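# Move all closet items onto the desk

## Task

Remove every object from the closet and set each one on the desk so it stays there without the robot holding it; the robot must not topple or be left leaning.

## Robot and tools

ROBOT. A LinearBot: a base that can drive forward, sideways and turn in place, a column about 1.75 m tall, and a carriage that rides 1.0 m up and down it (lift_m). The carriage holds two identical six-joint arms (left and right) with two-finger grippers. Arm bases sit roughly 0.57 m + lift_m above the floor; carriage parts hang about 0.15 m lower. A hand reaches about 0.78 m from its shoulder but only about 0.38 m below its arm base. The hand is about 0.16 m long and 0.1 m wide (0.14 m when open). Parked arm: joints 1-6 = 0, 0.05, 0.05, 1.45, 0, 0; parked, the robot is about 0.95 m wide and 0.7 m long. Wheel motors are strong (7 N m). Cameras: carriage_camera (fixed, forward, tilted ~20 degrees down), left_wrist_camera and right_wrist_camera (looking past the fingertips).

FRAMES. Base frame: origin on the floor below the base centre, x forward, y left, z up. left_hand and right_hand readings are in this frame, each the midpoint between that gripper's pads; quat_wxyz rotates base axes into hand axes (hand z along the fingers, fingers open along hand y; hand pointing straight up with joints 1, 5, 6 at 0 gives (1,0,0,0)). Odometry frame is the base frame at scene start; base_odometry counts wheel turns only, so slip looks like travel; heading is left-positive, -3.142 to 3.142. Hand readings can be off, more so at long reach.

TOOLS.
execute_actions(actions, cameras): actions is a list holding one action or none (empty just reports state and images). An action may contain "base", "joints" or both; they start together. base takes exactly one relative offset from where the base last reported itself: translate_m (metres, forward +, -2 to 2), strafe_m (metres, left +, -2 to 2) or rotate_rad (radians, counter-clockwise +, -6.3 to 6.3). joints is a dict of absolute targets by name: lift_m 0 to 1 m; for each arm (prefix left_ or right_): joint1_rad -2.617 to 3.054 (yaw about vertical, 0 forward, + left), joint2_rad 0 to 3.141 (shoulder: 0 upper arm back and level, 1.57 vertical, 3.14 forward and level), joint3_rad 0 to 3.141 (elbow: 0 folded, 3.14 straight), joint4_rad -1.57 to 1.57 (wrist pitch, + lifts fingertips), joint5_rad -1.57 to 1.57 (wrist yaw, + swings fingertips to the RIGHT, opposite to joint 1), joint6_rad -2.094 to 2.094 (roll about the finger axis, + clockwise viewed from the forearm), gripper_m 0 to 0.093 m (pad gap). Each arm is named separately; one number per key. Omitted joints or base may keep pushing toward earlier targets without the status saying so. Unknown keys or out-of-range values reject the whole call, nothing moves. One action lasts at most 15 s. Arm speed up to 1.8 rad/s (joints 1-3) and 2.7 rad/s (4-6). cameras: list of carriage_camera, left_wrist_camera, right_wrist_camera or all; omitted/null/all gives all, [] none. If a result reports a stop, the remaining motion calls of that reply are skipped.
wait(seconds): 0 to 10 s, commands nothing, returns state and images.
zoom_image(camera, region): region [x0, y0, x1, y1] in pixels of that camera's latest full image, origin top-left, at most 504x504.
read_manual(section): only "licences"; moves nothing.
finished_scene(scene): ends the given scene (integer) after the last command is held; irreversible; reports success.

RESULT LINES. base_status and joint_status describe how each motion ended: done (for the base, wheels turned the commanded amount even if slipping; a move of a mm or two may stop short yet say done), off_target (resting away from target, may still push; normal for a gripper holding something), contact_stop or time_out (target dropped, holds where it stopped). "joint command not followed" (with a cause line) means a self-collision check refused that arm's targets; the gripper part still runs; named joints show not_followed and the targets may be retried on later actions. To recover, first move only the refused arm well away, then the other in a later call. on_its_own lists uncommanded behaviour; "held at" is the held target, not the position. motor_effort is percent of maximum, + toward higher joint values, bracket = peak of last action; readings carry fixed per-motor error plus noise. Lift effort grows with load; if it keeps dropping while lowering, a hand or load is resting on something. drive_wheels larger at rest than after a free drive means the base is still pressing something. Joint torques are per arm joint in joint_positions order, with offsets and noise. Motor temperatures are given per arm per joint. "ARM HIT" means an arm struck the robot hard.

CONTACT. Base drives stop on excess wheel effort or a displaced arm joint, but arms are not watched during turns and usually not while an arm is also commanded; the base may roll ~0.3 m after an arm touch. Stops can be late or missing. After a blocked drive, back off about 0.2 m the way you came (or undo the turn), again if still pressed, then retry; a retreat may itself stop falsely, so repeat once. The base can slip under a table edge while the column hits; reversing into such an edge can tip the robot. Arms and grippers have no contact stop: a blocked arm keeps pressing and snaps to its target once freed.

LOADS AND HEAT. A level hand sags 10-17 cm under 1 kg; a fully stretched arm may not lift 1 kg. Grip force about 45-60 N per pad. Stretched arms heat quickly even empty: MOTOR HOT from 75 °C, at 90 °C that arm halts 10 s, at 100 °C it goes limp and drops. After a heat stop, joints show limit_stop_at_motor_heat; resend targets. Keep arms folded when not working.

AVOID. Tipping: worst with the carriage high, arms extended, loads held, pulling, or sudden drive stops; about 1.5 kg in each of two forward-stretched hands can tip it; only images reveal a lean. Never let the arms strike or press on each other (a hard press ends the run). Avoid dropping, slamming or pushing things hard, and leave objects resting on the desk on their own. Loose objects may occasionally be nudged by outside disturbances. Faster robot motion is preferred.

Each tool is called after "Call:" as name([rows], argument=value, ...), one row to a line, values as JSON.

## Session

Call:
execute_actions(actions=[])

Scene clock: 0.00 s.
Joint torques (N m, as the arm reports them, + toward a larger angle): no reading
Motor temperatures (°C, as the motors report them): left_arm=[18 25 25 21 16 19] | right_arm=[20 18 22 19 17 17]
base_odometry: x=+0.000 y=+0.000 heading=+0.000 (m, m, rad; odometry frame)
base_status: not commanded
joint_positions: lift_m=+0.298 left_joint1_rad=-0.001 left_joint2_rad=+0.035 left_joint3_rad=+0.040 left_joint4_rad=+1.448 left_joint5_rad=-0.039 left_joint6_rad=-0.040 left_gripper_m=+0.094 right_joint1_rad=-0.006 right_joint2_rad=+0.080 right_joint3_rad=+0.059 right_joint4_rad=+1.509 right_joint5_rad=+0.001 right_joint6_rad=+0.009 right_gripper_m=+0.094
joint_status: not commanded
motor_effort: lift_m=+34 drive_wheels=+0 (%)
left_hand: x=+0.3030 y=+0.3272 z=+1.3059 quat_wxyz=(+0.998, -0.021, +0.058, -0.019) (m; base frame)
right_hand: x=+0.2965 y=-0.3208 z=+1.3125 quat_wxyz=(+0.999, +0.001, +0.041, +0.001) (m; base frame)
pictures: carriage_camera, left_wrist_camera, right_wrist_camera
Images, in order (width x height): carriage_camera 504x504, left_wrist_camera 504x504, right_wrist_camera 504x504.

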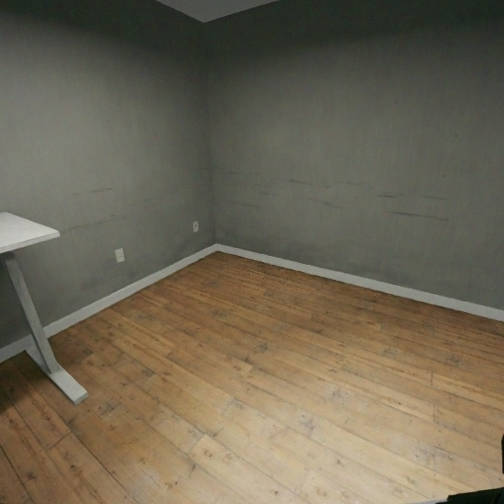

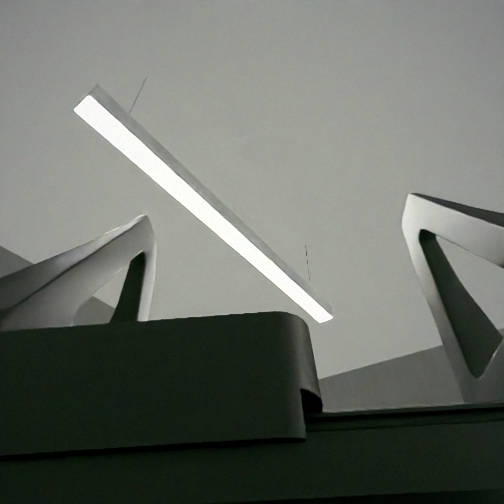

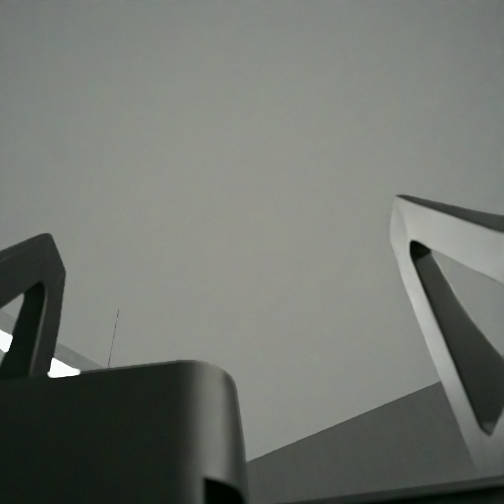

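Call:
execute_actions([
  {"base":{"rotate_rad":-2.1}},
], cameras=["carriage_camera"])

Scene clock: 4.00 s.
Joint torques (N m, as the arm reports them, + toward a larger angle): left_arm=[ 0.05  5.03  5.7  -0.24  0.09  0.  ] | right_arm=[-0.38  4.97  5.6  -0.37 -0.01  0.  ]
Motor temperatures (°C, as the motors report them): left_arm=[18 25 25 21 16 19] | right_arm=[20 18 22 19 17 17]
base_odometry: x=+0.000 y=+0.000 heading=-2.100 (m, m, rad; odometry frame)
base_status: done
joint_positions: lift_m=+0.298 left_joint1_rad=-0.001 left_joint2_rad=+0.035 left_joint3_rad=+0.040 left_joint4_rad=+1.447 left_joint5_rad=-0.039 left_joint6_rad=-0.040 left_gripper_m=+0.094 right_joint1_rad=-0.006 right_joint2_rad=+0.080 right_joint3_rad=+0.059 right_joint4_rad=+1.509 right_joint5_rad=+0.001 right_joint6_rad=+0.009 right_gripper_m=+0.094
joint_status: not commanded
motor_effort: lift_m=+33(39) drive_wheels=+8(15) (%)
left_hand: x=+0.3033 y=+0.3272 z=+1.3059 quat_wxyz=(+0.998, -0.021, +0.059, -0.019) (m; base frame)
right_hand: x=+0.2965 y=-0.3208 z=+1.3125 quat_wxyz=(+0.999, +0.001, +0.041, +0.001) (m; base frame)
pictures: carriage_camera
Images, in order (width x height): carriage_camera 504x504.

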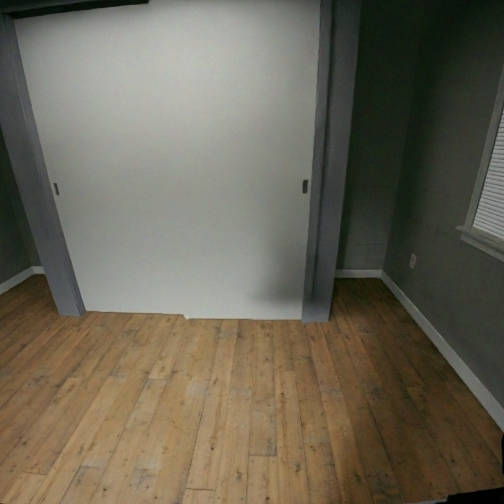

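Call:
execute_actions([
  {"base":{"rotate_rad":-0.04},"joints":{"lift_m":0.04,"right_joint2_rad":1.2,"right_joint3_rad":1.2,"right_joint4_rad":0,"right_joint5_rad":0.15,"right_gripper_m":0}},
], cameras=[])

Call:
execute_actions([
  {"base":{"translate_m":0.9}},
], cameras=["carriage_camera","right_wrist_camera"])

Scene clock: 6.47 s.
Joint torques (N m, as the arm reports them, + toward a larger angle): left_arm=[ 0.06  4.94  5.54 -0.24  0.09  0.  ] | right_arm=[-0.4  -5.16  9.02  2.36  0.06  0.  ]
Motor temperatures (°C, as the motors report them): left_arm=[18 25 25 21 16 19] | right_arm=[20 18 23 19 17 17]
base_odometry: x=+0.000 y=+0.000 heading=-2.139 (m, m, rad; odometry frame)
base_status: done
joint_positions: lift_m=+0.040 left_joint1_rad=-0.001 left_joint2_rad=+0.035 left_joint3_rad=+0.040 left_joint4_rad=+1.447 left_joint5_rad=-0.039 left_joint6_rad=-0.040 left_gripper_m=+0.094 right_joint1_rad=-0.006 right_joint2_rad=+1.205 right_joint3_rad=+1.172 right_joint4_rad=-0.008 right_joint5_rad=+0.144 right_joint6_rad=+0.009 right_gripper_m=+0.000
joint_status: all done
motor_effort: lift_m=+39(38) drive_wheels=+8(12) (%)
left_hand: x=+0.3033 y=+0.3272 z=+1.0479 quat_wxyz=(+0.998, -0.021, +0.059, -0.019) (m; base frame)
right_hand: x=+0.6894 y=-0.3478 z=+1.0222 quat_wxyz=(+0.691, +0.055, +0.719, -0.051) (m; base frame)
pictures: none
No camera images: the call's "cameras" was empty. Leave "cameras" out to get every camera's image.

Scene clock: 10.63 s.
Joint torques (N m, as the arm reports them, + toward a larger angle): left_arm=[ 0.06  5.04  5.64 -0.23  0.09  0.  ] | right_arm=[-0.44 -5.17  8.9   2.37  0.06  0.  ]
Motor temperatures (°C, as the motors report them): left_arm=[18 25 25 21 16 19] | right_arm=[20 18 24 20 17 17]
base_odometry: x=-0.486 y=-0.758 heading=-2.140 (m, m, rad; odometry frame)
base_status: done
joint_positions: lift_m=+0.040 left_joint1_rad=-0.001 left_joint2_rad=+0.035 left_joint3_rad=+0.040 left_joint4_rad=+1.447 left_joint5_rad=-0.039 left_joint6_rad=-0.040 left_gripper_m=+0.094 right_joint1_rad=-0.006 right_joint2_rad=+1.205 right_joint3_rad=+1.172 right_joint4_rad=-0.008 right_joint5_rad=+0.144 right_joint6_rad=+0.009 right_gripper_m=+0.000
joint_status: not commanded
motor_effort: lift_m=+33(35) drive_wheels=-8(23) (%)
left_hand: x=+0.3033 y=+0.3272 z=+1.0479 quat_wxyz=(+0.998, -0.021, +0.059, -0.019) (m; base frame)
right_hand: x=+0.6894 y=-0.3478 z=+1.0222 quat_wxyz=(+0.691, +0.055, +0.719, -0.051) (m; base frame)
pictures: carriage_camera, right_wrist_camera
Images, in order (width x height): carriage_camera 504x504, right_wrist_camera 504x504.

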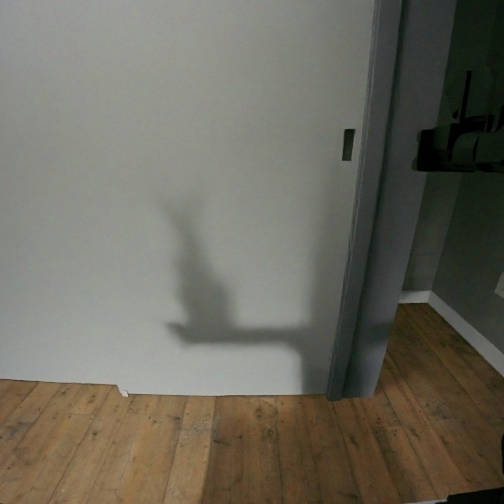

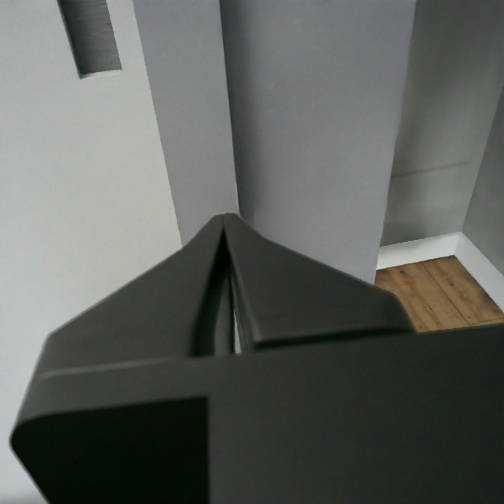

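Call:
execute_actions([
  {"base":{"strafe_m":0.07},"joints":{"lift_m":0.07}},
], cameras=[])

Call:
execute_actions([
  {"base":{"translate_m":0.2}},
], cameras=["carriage_camera","right_wrist_camera"])

Scene clock: 12.67 s.
Joint torques (N m, as the arm reports them, + toward a larger angle): left_arm=[ 0.04  5.03  5.76 -0.24  0.09  0.  ] | right_arm=[-0.39 -5.18  8.29  2.36  0.05 -0.01]
Motor temperatures (°C, as the motors report them): left_arm=[18 25 25 21 16 19] | right_arm=[20 18 24 20 17 17]
base_odometry: x=-0.427 y=-0.796 heading=-2.140 (m, m, rad; odometry frame)
base_status: done
joint_positions: lift_m=+0.070 left_joint1_rad=-0.001 left_joint2_rad=+0.035 left_joint3_rad=+0.040 left_joint4_rad=+1.447 left_joint5_rad=-0.039 left_joint6_rad=-0.040 left_gripper_m=+0.094 right_joint1_rad=-0.006 right_joint2_rad=+1.205 right_joint3_rad=+1.182 right_joint4_rad=-0.008 right_joint5_rad=+0.145 right_joint6_rad=+0.009 right_gripper_m=+0.000
joint_status: all done
motor_effort: lift_m=+36(46) drive_wheels=-3(14) (%)
left_hand: x=+0.3034 y=+0.3271 z=+1.0779 quat_wxyz=(+0.998, -0.020, +0.059, -0.019) (m; base frame)
right_hand: x=+0.6890 y=-0.3480 z=+1.0569 quat_wxyz=(+0.694, +0.056, +0.716, -0.051) (m; base frame)
pictures: none
No camera images: the call's "cameras" was empty. Leave "cameras" out to get every camera's image.

Scene clock: 14.83 s.
Joint torques (N m, as the arm reports them, + toward a larger angle): left_arm=[ 0.05  5.1   5.58 -0.21  0.08  0.  ] | right_arm=[-0.41 -5.19  8.3   2.36  0.04  0.  ]
Motor temperatures (°C, as the motors report them): left_arm=[18 25 25 21 16 19] | right_arm=[20 18 25 21 17 17]
base_odometry: x=-0.534 y=-0.964 heading=-2.140 (m, m, rad; odometry frame)
base_status: done
joint_positions: lift_m=+0.070 left_joint1_rad=-0.001 left_joint2_rad=+0.035 left_joint3_rad=+0.040 left_joint4_rad=+1.447 left_joint5_rad=-0.039 left_joint6_rad=-0.040 left_gripper_m=+0.094 right_joint1_rad=-0.006 right_joint2_rad=+1.205 right_joint3_rad=+1.182 right_joint4_rad=-0.008 right_joint5_rad=+0.145 right_joint6_rad=+0.009 right_gripper_m=+0.000
joint_status: not commanded
motor_effort: lift_m=+41(33) drive_wheels=-7(14) (%)
left_hand: x=+0.3034 y=+0.3271 z=+1.0779 quat_wxyz=(+0.998, -0.020, +0.059, -0.019) (m; base frame)
right_hand: x=+0.6890 y=-0.3480 z=+1.0569 quat_wxyz=(+0.694, +0.056, +0.716, -0.051) (m; base frame)
pictures: carriage_camera, right_wrist_camera
Images, in order (width x height): carriage_camera 504x504, right_wrist_camera 504x504.

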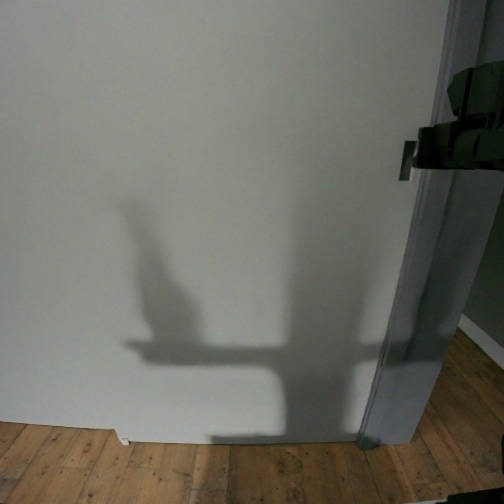

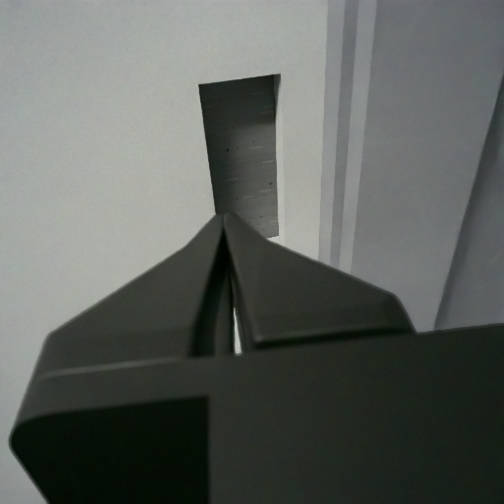

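Call:
execute_actions([
  {"base":{"translate_m":0.07},"joints":{"right_joint1_rad":-0.07}},
], cameras=["right_wrist_camera"])

Scene clock: 16.60 s.
Joint torques (N m, as the arm reports them, + toward a larger angle): left_arm=[ 0.06  5.04  5.68 -0.22  0.08  0.  ] | right_arm=[-0.58 -5.2   8.27  2.35  0.01  0.  ]
Motor temperatures (°C, as the motors report them): left_arm=[18 25 25 21 16 19] | right_arm=[20 19 25 21 17 17]
base_odometry: x=-0.572 y=-1.023 heading=-2.139 (m, m, rad; odometry frame)
base_status: done
joint_positions: lift_m=+0.070 left_joint1_rad=-0.001 left_joint2_rad=+0.035 left_joint3_rad=+0.040 left_joint4_rad=+1.447 left_joint5_rad=-0.039 left_joint6_rad=-0.040 left_gripper_m=+0.094 right_joint1_rad=-0.068 right_joint2_rad=+1.205 right_joint3_rad=+1.182 right_joint4_rad=-0.008 right_joint5_rad=+0.148 right_joint6_rad=+0.009 right_gripper_m=+0.000
joint_status: all done
motor_effort: lift_m=+34(37) drive_wheels=-1(14) (%)
left_hand: x=+0.3034 y=+0.3271 z=+1.0779 quat_wxyz=(+0.998, -0.020, +0.059, -0.019) (m; base frame)
right_hand: x=+0.6864 y=-0.3739 z=+1.0568 quat_wxyz=(+0.692, +0.079, +0.714, -0.073) (m; base frame)
pictures: right_wrist_camera
Images, in order (width x height): right_wrist_camera 504x504.

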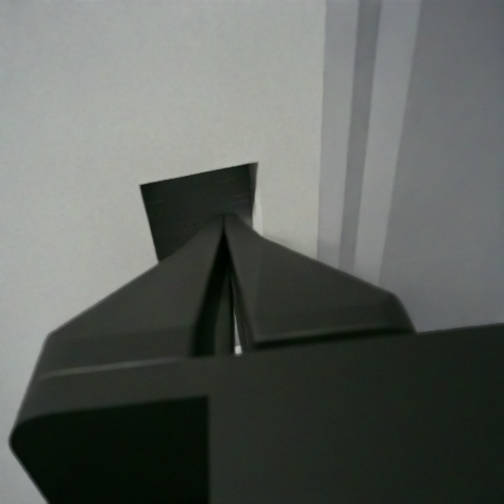

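Call:
execute_actions([
  {"base":{"translate_m":0.05},"joints":{"right_joint1_rad":-0.055,"lift_m":0.06}},
], cameras=["right_wrist_camera"])

Scene clock: 18.00 s.
Joint torques (N m, as the arm reports them, + toward a larger angle): left_arm=[ 0.06  4.99  5.5  -0.21  0.09  0.  ] | right_arm=[ 0.07  4.11  8.13  3.42 -0.41  0.  ]
Motor temperatures (°C, as the motors report them): left_arm=[18 26 25 21 16 19] | right_arm=[20 19 25 22 17 17]
base_odometry: x=-0.599 y=-1.066 heading=-2.139 (m, m, rad; odometry frame)
base_status: done
joint_positions: lift_m=+0.060 left_joint1_rad=-0.001 left_joint2_rad=+0.035 left_joint3_rad=+0.040 left_joint4_rad=+1.449 left_joint5_rad=-0.039 left_joint6_rad=-0.040 left_gripper_m=+0.094 right_joint1_rad=-0.061 right_joint2_rad=+1.123 right_joint3_rad=+1.182 right_joint4_rad=-0.097 right_joint5_rad=+0.186 right_joint6_rad=+0.009 right_gripper_m=+0.000
joint_status: all done
motor_effort: lift_m=+36(37) drive_wheels=+8(13) (%)
left_hand: x=+0.3029 y=+0.3271 z=+1.0679 quat_wxyz=(+0.998, -0.020, +0.058, -0.019) (m; base frame)
right_hand: x=+0.6600 y=-0.3761 z=+1.0566 quat_wxyz=(+0.689, +0.090, +0.715, -0.085) (m; base frame)
pictures: right_wrist_camera
Images, in order (width x height): right_wrist_camera 504x504.

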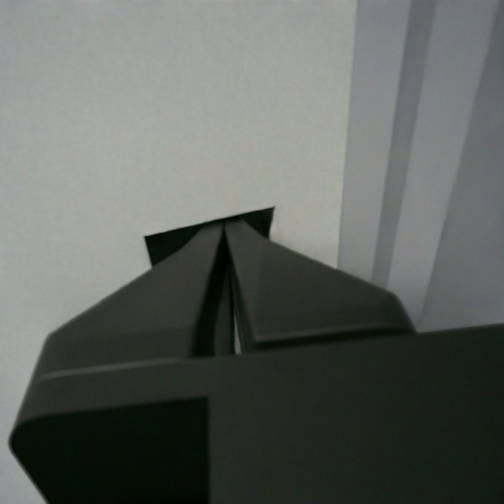

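In. Ease slightly and slide left.

Call:
execute_actions([
  {"base":{"translate_m":-0.015}},
], cameras=[])

Call:
execute_actions([
  {"base":{"strafe_m":0.72},"joints":{"right_joint1_rad":0.05,"right_joint5_rad":0.1}},
], cameras=["carriage_camera","right_wrist_camera"])

Scene clock: 19.10 s.
Joint torques (N m, as the arm reports them, + toward a larger angle): left_arm=[ 0.05  5.07  5.65 -0.21  0.09  0.  ] | right_arm=[ 0.11 -0.59  8.23  2.6  -0.37 -0.01]
Motor temperatures (°C, as the motors report them): left_arm=[18 26 25 21 16 19] | right_arm=[20 19 25 22 17 17]
base_odometry: x=-0.590 y=-1.053 heading=-2.139 (m, m, rad; odometry frame)
base_status: done
joint_positions: lift_m=+0.060 left_joint1_rad=-0.001 left_joint2_rad=+0.035 left_joint3_rad=+0.040 left_joint4_rad=+1.449 left_joint5_rad=-0.039 left_joint6_rad=-0.040 left_gripper_m=+0.094 right_joint1_rad=-0.061 right_joint2_rad=+1.164 right_joint3_rad=+1.182 right_joint4_rad=-0.030 right_joint5_rad=+0.181 right_joint6_rad=+0.009 right_gripper_m=+0.000
joint_status: not commanded
motor_effort: lift_m=+37(41) drive_wheels=+5(8) (%)
left_hand: x=+0.3029 y=+0.3271 z=+1.0679 quat_wxyz=(+0.998, -0.020, +0.058, -0.019) (m; base frame)
right_hand: x=+0.6731 y=-0.3761 z=+1.0576 quat_wxyz=(+0.698, +0.088, +0.706, -0.083) (m; base frame)
pictures: none
No camera images: the call's "cameras" was empty. Leave "cameras" out to get every camera's image.

Scene clock: 22.77 s.
Joint torques (N m, as the arm reports them, + toward a larger angle): left_arm=[ 0.05  5.05  5.64 -0.26  0.09  0.  ] | right_arm=[-0.46 -3.69  8.27  2.29  0.08 -0.01]
Motor temperatures (°C, as the motors report them): left_arm=[18 26 26 21 16 19] | right_arm=[20 18 26 22 17 17]
base_odometry: x=+0.016 y=-1.441 heading=-2.139 (m, m, rad; odometry frame)
base_status: done
joint_positions: lift_m=+0.060 left_joint1_rad=-0.001 left_joint2_rad=+0.035 left_joint3_rad=+0.040 left_joint4_rad=+1.449 left_joint5_rad=-0.039 left_joint6_rad=-0.040 left_gripper_m=+0.094 right_joint1_rad=+0.051 right_joint2_rad=+1.192 right_joint3_rad=+1.182 right_joint4_rad=-0.004 right_joint5_rad=+0.091 right_joint6_rad=+0.010 right_gripper_m=+0.000
joint_status: all done
motor_effort: lift_m=+36(38) drive_wheels=-4(21) (%)
left_hand: x=+0.3029 y=+0.3271 z=+1.0679 quat_wxyz=(+0.998, -0.020, +0.058, -0.019) (m; base frame)
right_hand: x=+0.6866 y=-0.3152 z=+1.0532 quat_wxyz=(+0.702, +0.017, +0.712, -0.011) (m; base frame)
pictures: carriage_camera, right_wrist_camera
Images, in order (width x height): carriage_camera 504x504, right_wrist_camera 504x504.

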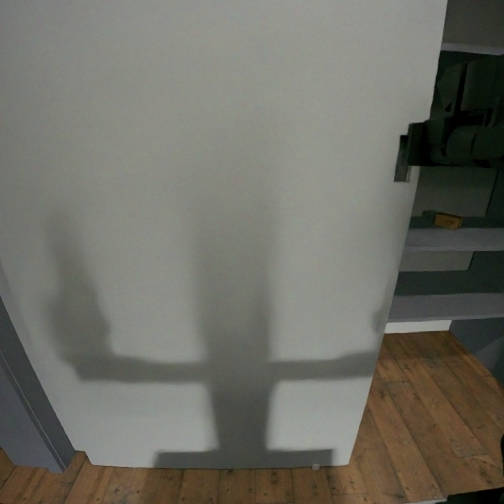

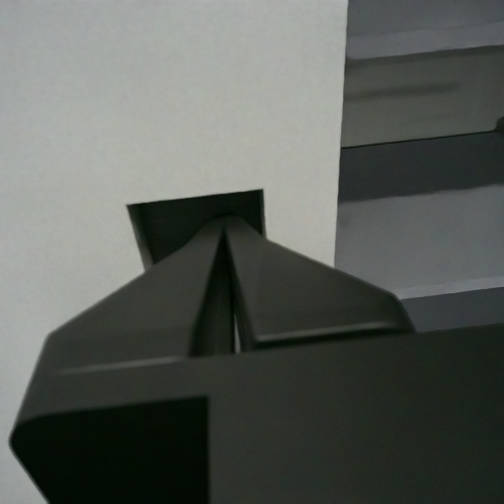

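Open. Back out and look.

Call:
execute_actions([
  {"base":{"translate_m":-0.4}},
], cameras=[])

Call:
execute_actions([
  {"base":{"strafe_m":-0.55},"joints":{"lift_m":0.6,"right_joint1_rad":0,"right_joint2_rad":0.05,"right_joint3_rad":0.05,"right_joint4_rad":1.45,"right_joint5_rad":0,"right_gripper_m":0.093}},
], cameras=["carriage_camera"])

Scene clock: 25.97 s.
Joint torques (N m, as the arm reports them, + toward a larger angle): left_arm=[ 0.06  5.01  5.71 -0.29  0.09  0.  ] | right_arm=[-0.45 -3.86  8.29  2.31  0.08 -0.01]
Motor temperatures (°C, as the motors report them): left_arm=[18 26 26 20 16 19] | right_arm=[20 19 26 23 17 17]
base_odometry: x=+0.232 y=-1.104 heading=-2.139 (m, m, rad; odometry frame)
base_status: done
joint_positions: lift_m=+0.060 left_joint1_rad=-0.001 left_joint2_rad=+0.035 left_joint3_rad=+0.040 left_joint4_rad=+1.449 left_joint5_rad=-0.039 left_joint6_rad=-0.040 left_gripper_m=+0.094 right_joint1_rad=+0.051 right_joint2_rad=+1.194 right_joint3_rad=+1.182 right_joint4_rad=-0.004 right_joint5_rad=+0.092 right_joint6_rad=+0.010 right_gripper_m=+0.000
joint_status: not commanded
motor_effort: lift_m=+37(39) drive_wheels=-2(10) (%)
left_hand: x=+0.3029 y=+0.3271 z=+1.0679 quat_wxyz=(+0.998, -0.020, +0.058, -0.019) (m; base frame)
right_hand: x=+0.6871 y=-0.3153 z=+1.0522 quat_wxyz=(+0.701, +0.018, +0.712, -0.012) (m; base frame)
pictures: none
No camera images: the call's "cameras" was empty. Leave "cameras" out to get every camera's image.

Scene clock: 29.33 s.
Joint torques (N m, as the arm reports them, + toward a larger angle): left_arm=[ 0.01  5.05  5.64 -0.27  0.09  0.  ] | right_arm=[-0.79  4.    4.33 -0.13 -0.08 -0.01]
Motor temperatures (°C, as the motors report them): left_arm=[18 26 26 20 16 19] | right_arm=[20 19 26 22 17 17]
base_odometry: x=-0.232 y=-0.807 heading=-2.139 (m, m, rad; odometry frame)
base_status: done
joint_positions: lift_m=+0.600 left_joint1_rad=-0.001 left_joint2_rad=+0.035 left_joint3_rad=+0.040 left_joint4_rad=+1.449 left_joint5_rad=-0.039 left_joint6_rad=-0.040 left_gripper_m=+0.094 right_joint1_rad=+0.005 right_joint2_rad=+0.056 right_joint3_rad=+0.064 right_joint4_rad=+1.440 right_joint5_rad=+0.006 right_joint6_rad=+0.010 right_gripper_m=+0.093
joint_status: all done
motor_effort: lift_m=+37(42) drive_wheels=-3(12) (%)
left_hand: x=+0.3028 y=+0.3272 z=+1.6080 quat_wxyz=(+0.998, -0.021, +0.058, -0.019) (m; base frame)
right_hand: x=+0.3044 y=-0.3214 z=+1.6142 quat_wxyz=(+0.998, +0.003, +0.061, +0.007) (m; base frame)
pictures: carriage_camera
Images, in order (width x height): carriage_camera 504x504.

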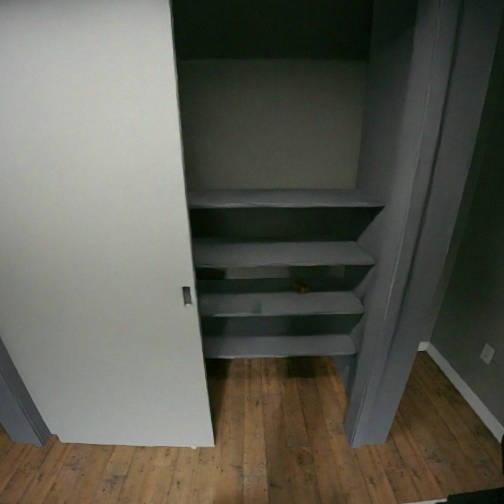

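Call:
zoom_image(camera="carriage_camera", region=[180,170,400,380])

Region (180, 170, 400, 380) of carriage_camera's 504x504 image, scaled by 2.291, with more detail than that image has; it fills the top 481 rows of this view, and the rest is white.

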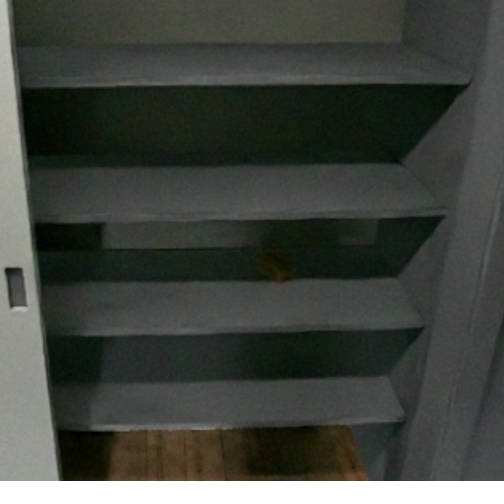

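Call:
execute_actions([
  {"base":{"translate_m":0.3},"joints":{"lift_m":0.21,"right_joint2_rad":2.4,"right_joint3_rad":2.1,"right_joint4_rad":0.1}},
], cameras=["carriage_camera","right_wrist_camera"])

Scene clock: 32.70 s.
Joint torques (N m, as the arm reports them, + toward a larger angle): left_arm=[ 0.05  5.11  5.65 -0.19  0.09  0.  ] | right_arm=[ -0.82 -18.78   8.83   2.53  -0.09  -0.02]
Motor temperatures (°C, as the motors report them): left_arm=[18 26 26 20 16 19] | right_arm=[20 19 26 22 17 17]
base_odometry: x=-0.394 y=-1.060 heading=-2.140 (m, m, rad; odometry frame)
base_status: done
joint_positions: lift_m=+0.210 left_joint1_rad=-0.001 left_joint2_rad=+0.035 left_joint3_rad=+0.040 left_joint4_rad=+1.448 left_joint5_rad=-0.039 left_joint6_rad=-0.040 left_gripper_m=+0.094 right_joint1_rad=+0.005 right_joint2_rad=+2.417 right_joint3_rad=+2.076 right_joint4_rad=+0.080 right_joint5_rad=+0.006 right_joint6_rad=+0.010 right_gripper_m=+0.093
joint_status: all done
motor_effort: lift_m=+40(41) drive_wheels=-6(14) (%)
left_hand: x=+0.3030 y=+0.3272 z=+1.2179 quat_wxyz=(+0.998, -0.021, +0.058, -0.019) (m; base frame)
right_hand: x=+0.9795 y=-0.3179 z=+0.9900 quat_wxyz=(+0.609, +0.004, +0.793, +0.002) (m; base frame)
pictures: carriage_camera, right_wrist_camera
Images, in order (width x height): carriage_camera 504x504, right_wrist_camera 504x504.

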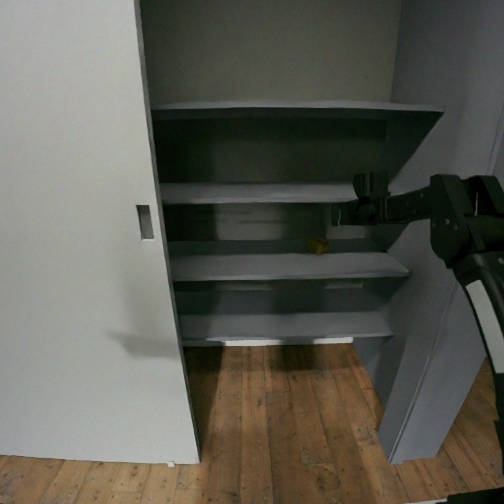

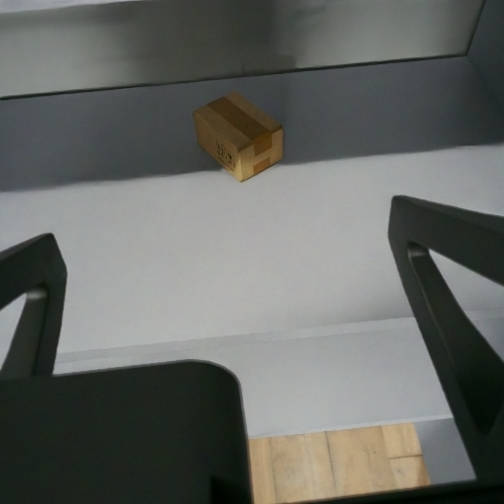

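Call:
execute_actions([
  {"joints":{"lift_m":0.15}},
], cameras=[])

Call:
execute_actions([
  {"base":{"translate_m":0.17},"joints":{"right_joint1_rad":-0.1,"right_joint5_rad":-0.5}},
], cameras=["carriage_camera","right_wrist_camera"])

Scene clock: 34.20 s.
Joint torques (N m, as the arm reports them, + toward a larger angle): left_arm=[ 0.05  5.    5.69 -0.29  0.09  0.  ] | right_arm=[ -0.79 -18.84   8.85   2.48  -0.09  -0.02]
Motor temperatures (°C, as the motors report them): left_arm=[18 26 26 20 16 19] | right_arm=[20 20 27 22 17 17]
base_odometry: x=-0.394 y=-1.060 heading=-2.140 (m, m, rad; odometry frame)
base_status: not commanded
joint_positions: lift_m=+0.150 left_joint1_rad=-0.001 left_joint2_rad=+0.035 left_joint3_rad=+0.040 left_joint4_rad=+1.448 left_joint5_rad=-0.039 left_joint6_rad=-0.040 left_gripper_m=+0.094 right_joint1_rad=+0.005 right_joint2_rad=+2.418 right_joint3_rad=+2.076 right_joint4_rad=+0.085 right_joint5_rad=+0.006 right_joint6_rad=+0.010 right_gripper_m=+0.093
joint_status: all done
motor_effort: lift_m=+37(38) drive_wheels=-8(5) (%)
left_hand: x=+0.3030 y=+0.3272 z=+1.1579 quat_wxyz=(+0.998, -0.021, +0.058, -0.019) (m; base frame)
right_hand: x=+0.9799 y=-0.3179 z=+0.9303 quat_wxyz=(+0.611, +0.004, +0.792, +0.002) (m; base frame)
pictures: none
No camera images: the call's "cameras" was empty. Leave "cameras" out to get every camera's image.

Scene clock: 36.13 s.
Joint torques (N m, as the arm reports them, + toward a larger angle): left_arm=[ 0.05  5.05  5.77 -0.27  0.09  0.  ] | right_arm=[ -0.21 -18.55   8.81   2.37  -0.17  -0.02]
Motor temperatures (°C, as the motors report them): left_arm=[18 26 26 20 16 19] | right_arm=[20 22 27 23 17 17]
base_odometry: x=-0.485 y=-1.203 heading=-2.140 (m, m, rad; odometry frame)
base_status: done
joint_positions: lift_m=+0.150 left_joint1_rad=-0.001 left_joint2_rad=+0.035 left_joint3_rad=+0.040 left_joint4_rad=+1.448 left_joint5_rad=-0.039 left_joint6_rad=-0.040 left_gripper_m=+0.094 right_joint1_rad=-0.102 right_joint2_rad=+2.416 right_joint3_rad=+2.076 right_joint4_rad=+0.085 right_joint5_rad=-0.493 right_joint6_rad=+0.010 right_gripper_m=+0.093
joint_status: all done
motor_effort: lift_m=+40(37) drive_wheels=-6(14) (%)
left_hand: x=+0.3030 y=+0.3272 z=+1.1579 quat_wxyz=(+0.998, -0.021, +0.058, -0.019) (m; base frame)
right_hand: x=+0.9646 y=-0.3098 z=+0.9366 quat_wxyz=(+0.601, -0.106, +0.775, +0.166) (m; base frame)
pictures: carriage_camera, right_wrist_camera
Images, in order (width x height): carriage_camera 504x504, right_wrist_camera 504x504.

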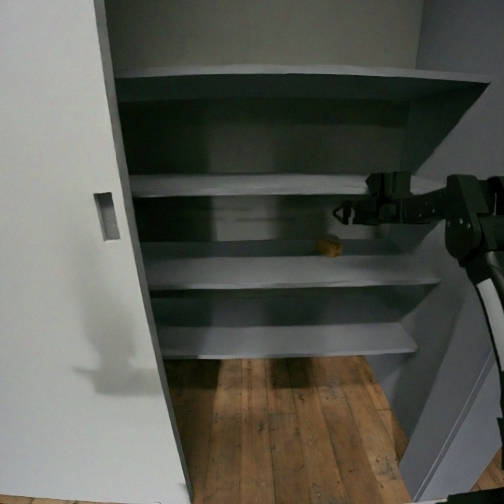

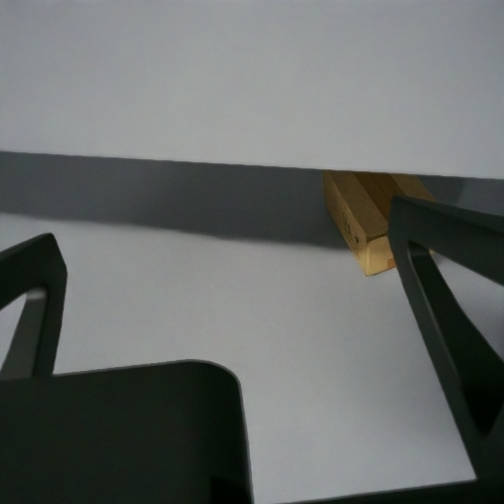

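Call:
execute_actions([
  {"base":{"translate_m":-0.08}},
], cameras=[])

Call:
execute_actions([
  {"joints":{"lift_m":0.02}},
], cameras=["carriage_camera","right_wrist_camera"])

Scene clock: 38.63 s.
Joint torques (N m, as the arm reports them, + toward a larger angle): left_arm=[ 0.05  5.13  5.7  -0.27  0.09  0.  ] | right_arm=[ -0.15 -18.31   8.73   2.38  -0.18  -0.03]
Motor temperatures (°C, as the motors report them): left_arm=[18 26 26 20 16 19] | right_arm=[20 23 27 23 17 17]
base_odometry: x=-0.442 y=-1.136 heading=-2.140 (m, m, rad; odometry frame)
base_status: done
joint_positions: lift_m=+0.150 left_joint1_rad=-0.001 left_joint2_rad=+0.035 left_joint3_rad=+0.040 left_joint4_rad=+1.448 left_joint5_rad=-0.039 left_joint6_rad=-0.040 left_gripper_m=+0.094 right_joint1_rad=-0.102 right_joint2_rad=+2.413 right_joint3_rad=+2.076 right_joint4_rad=+0.086 right_joint5_rad=-0.494 right_joint6_rad=+0.010 right_gripper_m=+0.093
joint_status: not commanded
motor_effort: lift_m=+37(34) drive_wheels=+8(16) (%)
left_hand: x=+0.3031 y=+0.3272 z=+1.1579 quat_wxyz=(+0.998, -0.021, +0.059, -0.019) (m; base frame)
right_hand: x=+0.9644 y=-0.3097 z=+0.9389 quat_wxyz=(+0.603, -0.107, +0.773, +0.165) (m; base frame)
pictures: none
No camera images: the call's "cameras" was empty. Leave "cameras" out to get every camera's image.

Scene clock: 39.70 s.
Joint torques (N m, as the arm reports them, + toward a larger angle): left_arm=[ 0.04  5.15  5.64 -0.26  0.09  0.  ] | right_arm=[ -0.22 -18.5    8.85   2.35  -0.18  -0.02]
Motor temperatures (°C, as the motors report them): left_arm=[18 26 26 20 16 19] | right_arm=[20 24 27 23 17 17]
base_odometry: x=-0.442 y=-1.136 heading=-2.140 (m, m, rad; odometry frame)
base_status: not commanded
joint_positions: lift_m=+0.020 left_joint1_rad=-0.001 left_joint2_rad=+0.035 left_joint3_rad=+0.040 left_joint4_rad=+1.448 left_joint5_rad=-0.039 left_joint6_rad=-0.040 left_gripper_m=+0.094 right_joint1_rad=-0.102 right_joint2_rad=+2.415 right_joint3_rad=+2.076 right_joint4_rad=+0.087 right_joint5_rad=-0.494 right_joint6_rad=+0.010 right_gripper_m=+0.093
joint_status: all done
motor_effort: lift_m=+38(40) drive_wheels=+3(5) (%)
left_hand: x=+0.3031 y=+0.3272 z=+1.0280 quat_wxyz=(+0.998, -0.021, +0.059, -0.019) (m; base frame)
right_hand: x=+0.9646 y=-0.3097 z=+0.8079 quat_wxyz=(+0.602, -0.106, +0.774, +0.165) (m; base frame)
pictures: carriage_camera, right_wrist_camera
Images, in order (width x height): carriage_camera 504x504, right_wrist_camera 504x504.

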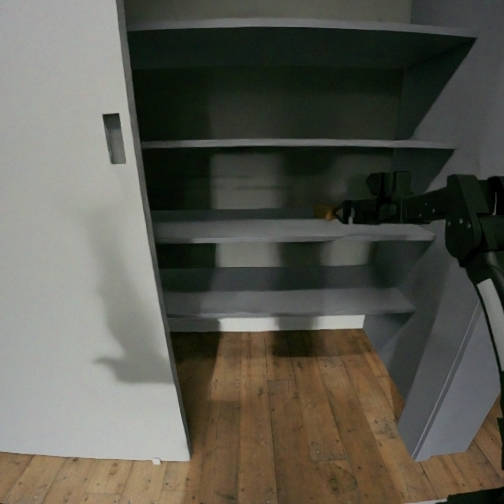

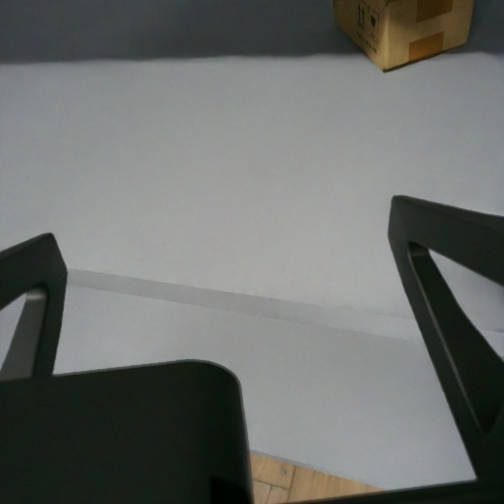

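Call:
execute_actions([
  {"base":{"translate_m":0.25},"joints":{"right_joint1_rad":-0.17,"lift_m":0.04}},
], cameras=["carriage_camera","right_wrist_camera"])

Scene clock: 42.63 s.
Joint torques (N m, as the arm reports them, + toward a larger angle): left_arm=[ 0.05  5.09  5.68 -0.27  0.09  0.  ] | right_arm=[  0.19 -17.36   8.86   2.29  -0.14  -0.02]
Motor temperatures (°C, as the motors report them): left_arm=[18 26 26 20 16 19] | right_arm=[20 25 28 23 17 17]
base_odometry: x=-0.577 y=-1.346 heading=-2.141 (m, m, rad; odometry frame)
base_status: done
joint_positions: lift_m=+0.040 left_joint1_rad=-0.001 left_joint2_rad=+0.035 left_joint3_rad=+0.040 left_joint4_rad=+1.448 left_joint5_rad=-0.039 left_joint6_rad=-0.040 left_gripper_m=+0.094 right_joint1_rad=-0.178 right_joint2_rad=+2.405 right_joint3_rad=+2.076 right_joint4_rad=+0.090 right_joint5_rad=-0.497 right_joint6_rad=+0.010 right_gripper_m=+0.093
joint_status: all done
motor_effort: lift_m=+35(46) drive_wheels=-5(16) (%)
left_hand: x=+0.3030 y=+0.3272 z=+1.0480 quat_wxyz=(+0.998, -0.021, +0.058, -0.019) (m; base frame)
right_hand: x=+0.9625 y=-0.3610 z=+0.8352 quat_wxyz=(+0.613, -0.080, +0.773, +0.142) (m; base frame)
pictures: carriage_camera, right_wrist_camera
Images, in order (width x height): carriage_camera 504x504, right_wrist_camera 504x504.

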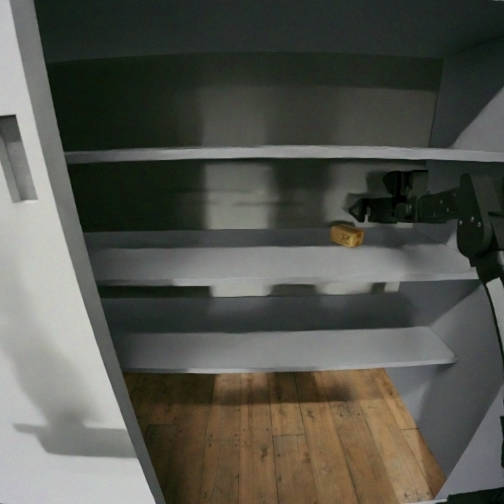

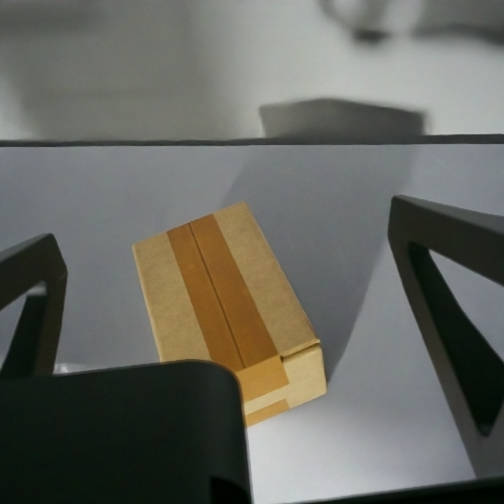

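Call:
execute_actions([
  {"base":{"translate_m":-0.03},"joints":{"lift_m":0.0,"right_joint2_rad":2.44}},
], cameras=["carriage_camera","right_wrist_camera"])

Scene clock: 44.00 s.
Joint torques (N m, as the arm reports them, + toward a larger angle): left_arm=[ 0.06  5.02  5.59 -0.24  0.09  0.  ] | right_arm=[  0.11 -19.11   8.07   2.41  -0.15  -0.03]
Motor temperatures (°C, as the motors report them): left_arm=[18 26 26 20 16 19] | right_arm=[20 26 28 23 17 17]
base_odometry: x=-0.561 y=-1.321 heading=-2.141 (m, m, rad; odometry frame)
base_status: done
joint_positions: lift_m=+0.000 left_joint1_rad=-0.001 left_joint2_rad=+0.035 left_joint3_rad=+0.040 left_joint4_rad=+1.447 left_joint5_rad=-0.039 left_joint6_rad=-0.040 left_gripper_m=+0.094 right_joint1_rad=-0.176 right_joint2_rad=+2.459 right_joint3_rad=+2.086 right_joint4_rad=+0.082 right_joint5_rad=-0.497 right_joint6_rad=+0.010 right_gripper_m=+0.093
joint_status: all done
motor_effort: lift_m=+42(33) drive_wheels=+5(14) (%)
left_hand: x=+0.3033 y=+0.3272 z=+1.0078 quat_wxyz=(+0.998, -0.021, +0.059, -0.019) (m; base frame)
right_hand: x=+0.9675 y=-0.3611 z=+0.7623 quat_wxyz=(+0.594, -0.074, +0.788, +0.148) (m; base frame)
pictures: carriage_camera, right_wrist_camera
Images, in order (width x height): carriage_camera 504x504, right_wrist_camera 504x504.

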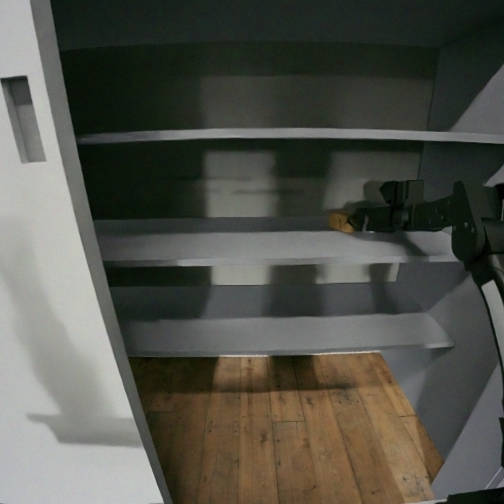

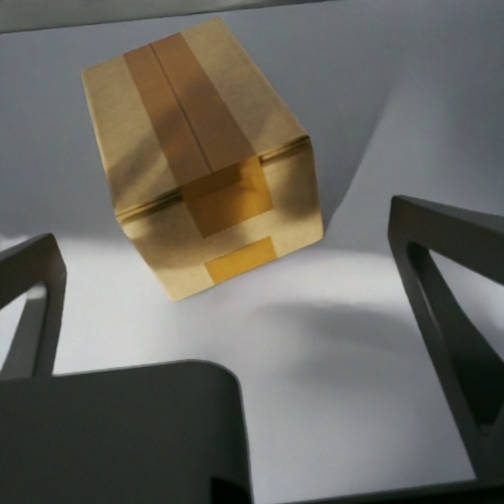

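Call:
execute_actions([
  {"base":{"translate_m":0.07},"joints":{"right_joint1_rad":-0.16}},
], cameras=["right_wrist_camera"])

Scene clock: 45.57 s.
Joint torques (N m, as the arm reports them, + toward a larger angle): left_arm=[ 0.04  4.9   5.62 -0.22  0.07  0.  ] | right_arm=[  0.23 -18.97   8.08   2.38  -0.13  -0.03]
Motor temperatures (°C, as the motors report them): left_arm=[18 26 26 20 16 19] | right_arm=[20 27 28 24 17 17]
base_odometry: x=-0.599 y=-1.380 heading=-2.141 (m, m, rad; odometry frame)
base_status: done
joint_positions: lift_m=+0.000 left_joint1_rad=-0.001 left_joint2_rad=+0.035 left_joint3_rad=+0.040 left_joint4_rad=+1.446 left_joint5_rad=-0.039 left_joint6_rad=-0.040 left_gripper_m=+0.094 right_joint1_rad=-0.167 right_joint2_rad=+2.457 right_joint3_rad=+2.086 right_joint4_rad=+0.083 right_joint5_rad=-0.498 right_joint6_rad=+0.010 right_gripper_m=+0.093
joint_status: all done
motor_effort: lift_m=+39(37) drive_wheels=-2(13) (%)
left_hand: x=+0.3035 y=+0.3272 z=+1.0078 quat_wxyz=(+0.998, -0.021, +0.059, -0.019) (m; base frame)
right_hand: x=+0.9678 y=-0.3542 z=+0.7636 quat_wxyz=(+0.594, -0.078, +0.786, +0.151) (m; base frame)
pictures: right_wrist_camera
Images, in order (width x height): right_wrist_camera 504x504.

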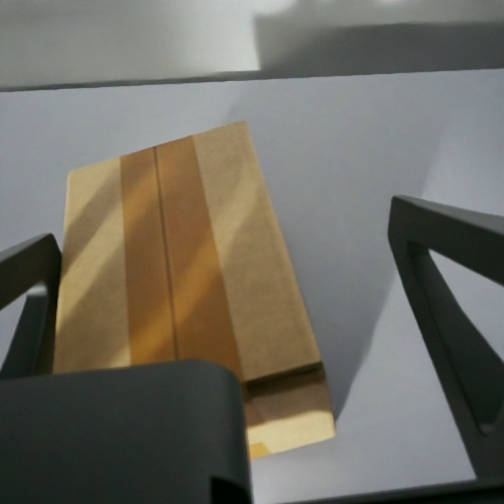

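Call:
execute_actions([
  {"joints":{"right_joint1_rad":-0.145,"right_gripper_m":0.03}},
], cameras=["right_wrist_camera"])

Call:
execute_actions([
  {"joints":{"lift_m":0.04,"right_gripper_m":0.03}},
], cameras=["right_wrist_camera"])

Scene clock: 46.60 s.
Joint torques (N m, as the arm reports them, + toward a larger angle): left_arm=[ 0.06  5.04  5.63 -0.23  0.09  0.  ] | right_arm=[ -0.01 -18.96   8.1    2.38  -0.13  -0.02]
Motor temperatures (°C, as the motors report them): left_arm=[18 26 26 20 16 19] | right_arm=[20 27 28 24 17 17]
base_odometry: x=-0.599 y=-1.380 heading=-2.141 (m, m, rad; odometry frame)
base_status: not commanded
joint_positions: lift_m=+0.000 left_joint1_rad=-0.001 left_joint2_rad=+0.035 left_joint3_rad=+0.040 left_joint4_rad=+1.446 left_joint5_rad=-0.039 left_joint6_rad=-0.040 left_gripper_m=+0.094 right_joint1_rad=-0.150 right_joint2_rad=+2.457 right_joint3_rad=+2.086 right_joint4_rad=+0.083 right_joint5_rad=-0.498 right_joint6_rad=+0.009 right_gripper_m=+0.060
joint_status: right_gripper_m off_target (ended at +0.060, target +0.030); the others done
motor_effort: lift_m=+37(37) drive_wheels=-6(6) (%)
left_hand: x=+0.3035 y=+0.3272 z=+1.0078 quat_wxyz=(+0.998, -0.021, +0.059, -0.019) (m; base frame)
right_hand: x=+0.9683 y=-0.3426 z=+0.7636 quat_wxyz=(+0.593, -0.085, +0.786, +0.156) (m; base frame)
pictures: right_wrist_camera
Images, in order (width x height): right_wrist_camera 504x504.

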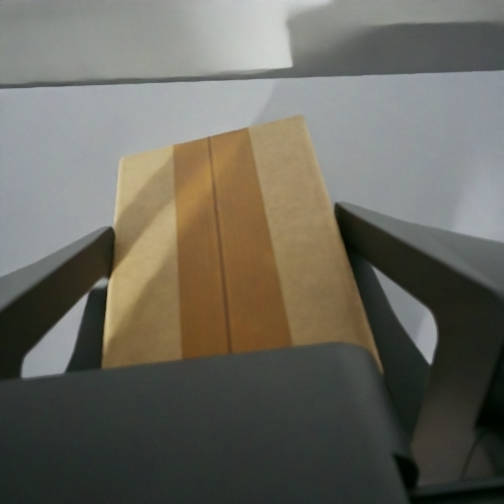

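Scene clock: 47.30 s.
Joint torques (N m, as the arm reports them, + toward a larger angle): left_arm=[ 0.05  5.03  5.53 -0.22  0.09  0.  ] | right_arm=[  0.01 -18.19   8.15   2.44  -0.14  -0.02]
Motor temperatures (°C, as the motors report them): left_arm=[18 26 26 20 16 19] | right_arm=[20 27 28 24 17 17]
base_odometry: x=-0.599 y=-1.380 heading=-2.141 (m, m, rad; odometry frame)
base_status: not commanded
joint_positions: lift_m=+0.040 left_joint1_rad=-0.001 left_joint2_rad=+0.035 left_joint3_rad=+0.040 left_joint4_rad=+1.446 left_joint5_rad=-0.039 left_joint6_rad=-0.040 left_gripper_m=+0.094 right_joint1_rad=-0.150 right_joint2_rad=+2.450 right_joint3_rad=+2.086 right_joint4_rad=+0.077 right_joint5_rad=-0.498 right_joint6_rad=+0.009 right_gripper_m=+0.060
joint_status: right_gripper_m off_target (ended at +0.060, target +0.030); the others done
motor_effort: lift_m=+38(42) drive_wheels=-4(4) (%)
left_hand: x=+0.3036 y=+0.3272 z=+1.0480 quat_wxyz=(+0.998, -0.021, +0.060, -0.019) (m; base frame)
right_hand: x=+0.9674 y=-0.3425 z=+0.8073 quat_wxyz=(+0.593, -0.085, +0.785, +0.156) (m; base frame)
pictures: right_wrist_camera
Images, in order (width x height): right_wrist_camera 504x504.

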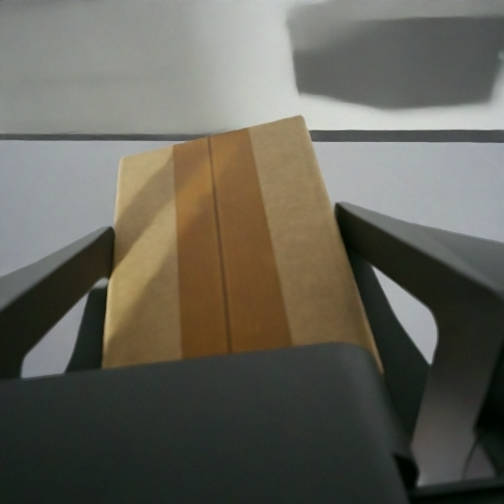

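Call:
execute_actions([
  {"base":{"translate_m":-0.5}},
], cameras=[])

Call:
execute_actions([
  {"base":{"strafe_m":0.1},"joints":{"lift_m":0.06,"right_joint1_rad":0,"right_joint2_rad":0.1,"right_joint3_rad":0.1,"right_joint4_rad":1.2,"right_joint5_rad":0,"right_gripper_m":0.03,"left_joint2_rad":1.2,"left_joint3_rad":1.2,"left_joint4_rad":0,"left_joint5_rad":0,"left_gripper_m":0}},
], cameras=["carriage_camera","left_wrist_camera"])

Scene clock: 51.83 s.
Joint torques (N m, as the arm reports them, + toward a larger angle): left_arm=[ 0.06  5.1   5.62 -0.19  0.09  0.  ] | right_arm=[ -0.13 -18.39   8.12   2.49  -0.14  -0.02]
Motor temperatures (°C, as the motors report them): left_arm=[17 26 26 20 16 19] | right_arm=[20 29 29 24 17 17]
base_odometry: x=-0.329 y=-0.959 heading=-2.141 (m, m, rad; odometry frame)
base_status: done
joint_positions: lift_m=+0.040 left_joint1_rad=-0.001 left_joint2_rad=+0.035 left_joint3_rad=+0.040 left_joint4_rad=+1.446 left_joint5_rad=-0.039 left_joint6_rad=-0.040 left_gripper_m=+0.094 right_joint1_rad=-0.148 right_joint2_rad=+2.452 right_joint3_rad=+2.086 right_joint4_rad=+0.076 right_joint5_rad=-0.497 right_joint6_rad=+0.009 right_gripper_m=+0.060
joint_status: not commanded
motor_effort: lift_m=+38(35) drive_wheels=+2(26) (%)
left_hand: x=+0.3036 y=+0.3272 z=+1.0480 quat_wxyz=(+0.998, -0.021, +0.060, -0.019) (m; base frame)
right_hand: x=+0.9675 y=-0.3412 z=+0.8057 quat_wxyz=(+0.592, -0.086, +0.786, +0.157) (m; base frame)
pictures: none
No camera images: the call's "cameras" was empty. Leave "cameras" out to get every camera's image.

Scene clock: 54.00 s.
Joint torques (N m, as the arm reports them, + toward a larger angle): left_arm=[ 0.04 -4.33  9.05  2.07  0.11  0.  ] | right_arm=[-0.37  3.34  5.37  0.59  0.07  0.  ]
Motor temperatures (°C, as the motors report them): left_arm=[17 26 27 20 16 19] | right_arm=[20 29 28 24 17 17]
base_odometry: x=-0.245 y=-1.013 heading=-2.141 (m, m, rad; odometry frame)
base_status: done
joint_positions: lift_m=+0.060 left_joint1_rad=-0.001 left_joint2_rad=+1.191 left_joint3_rad=+1.179 left_joint4_rad=+0.003 left_joint5_rad=-0.005 left_joint6_rad=-0.040 left_gripper_m=+0.000 right_joint1_rad=-0.001 right_joint2_rad=+0.106 right_joint3_rad=+0.107 right_joint4_rad=+1.183 right_joint5_rad=-0.007 right_joint6_rad=+0.009 right_gripper_m=+0.060
joint_status: right_gripper_m off_target (ended at +0.060, target +0.030); the others done
motor_effort: lift_m=+39(44) drive_wheels=-4(10) (%)
left_hand: x=+0.6869 y=+0.3210 z=+1.0538 quat_wxyz=(+0.704, -0.015, +0.710, -0.013) (m; base frame)
right_hand: x=+0.3686 y=-0.3194 z=+1.0693 quat_wxyz=(+0.981, -0.002, +0.192, +0.005) (m; base frame)
pictures: carriage_camera, left_wrist_camera
Images, in order (width x height): carriage_camera 504x504, left_wrist_camera 504x504.

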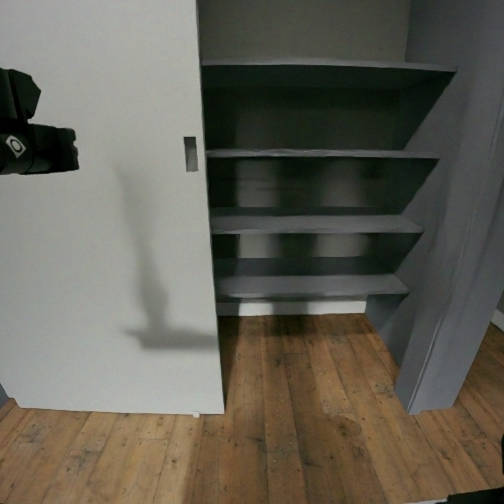

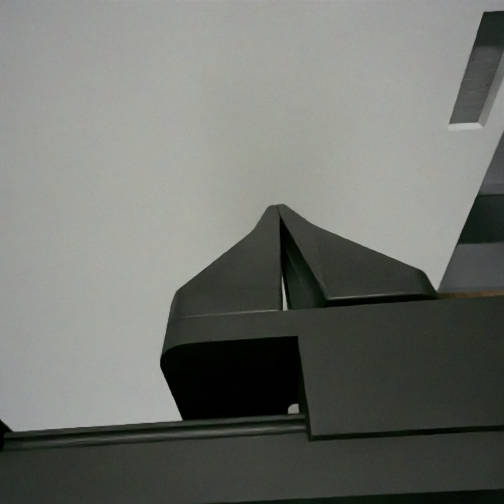

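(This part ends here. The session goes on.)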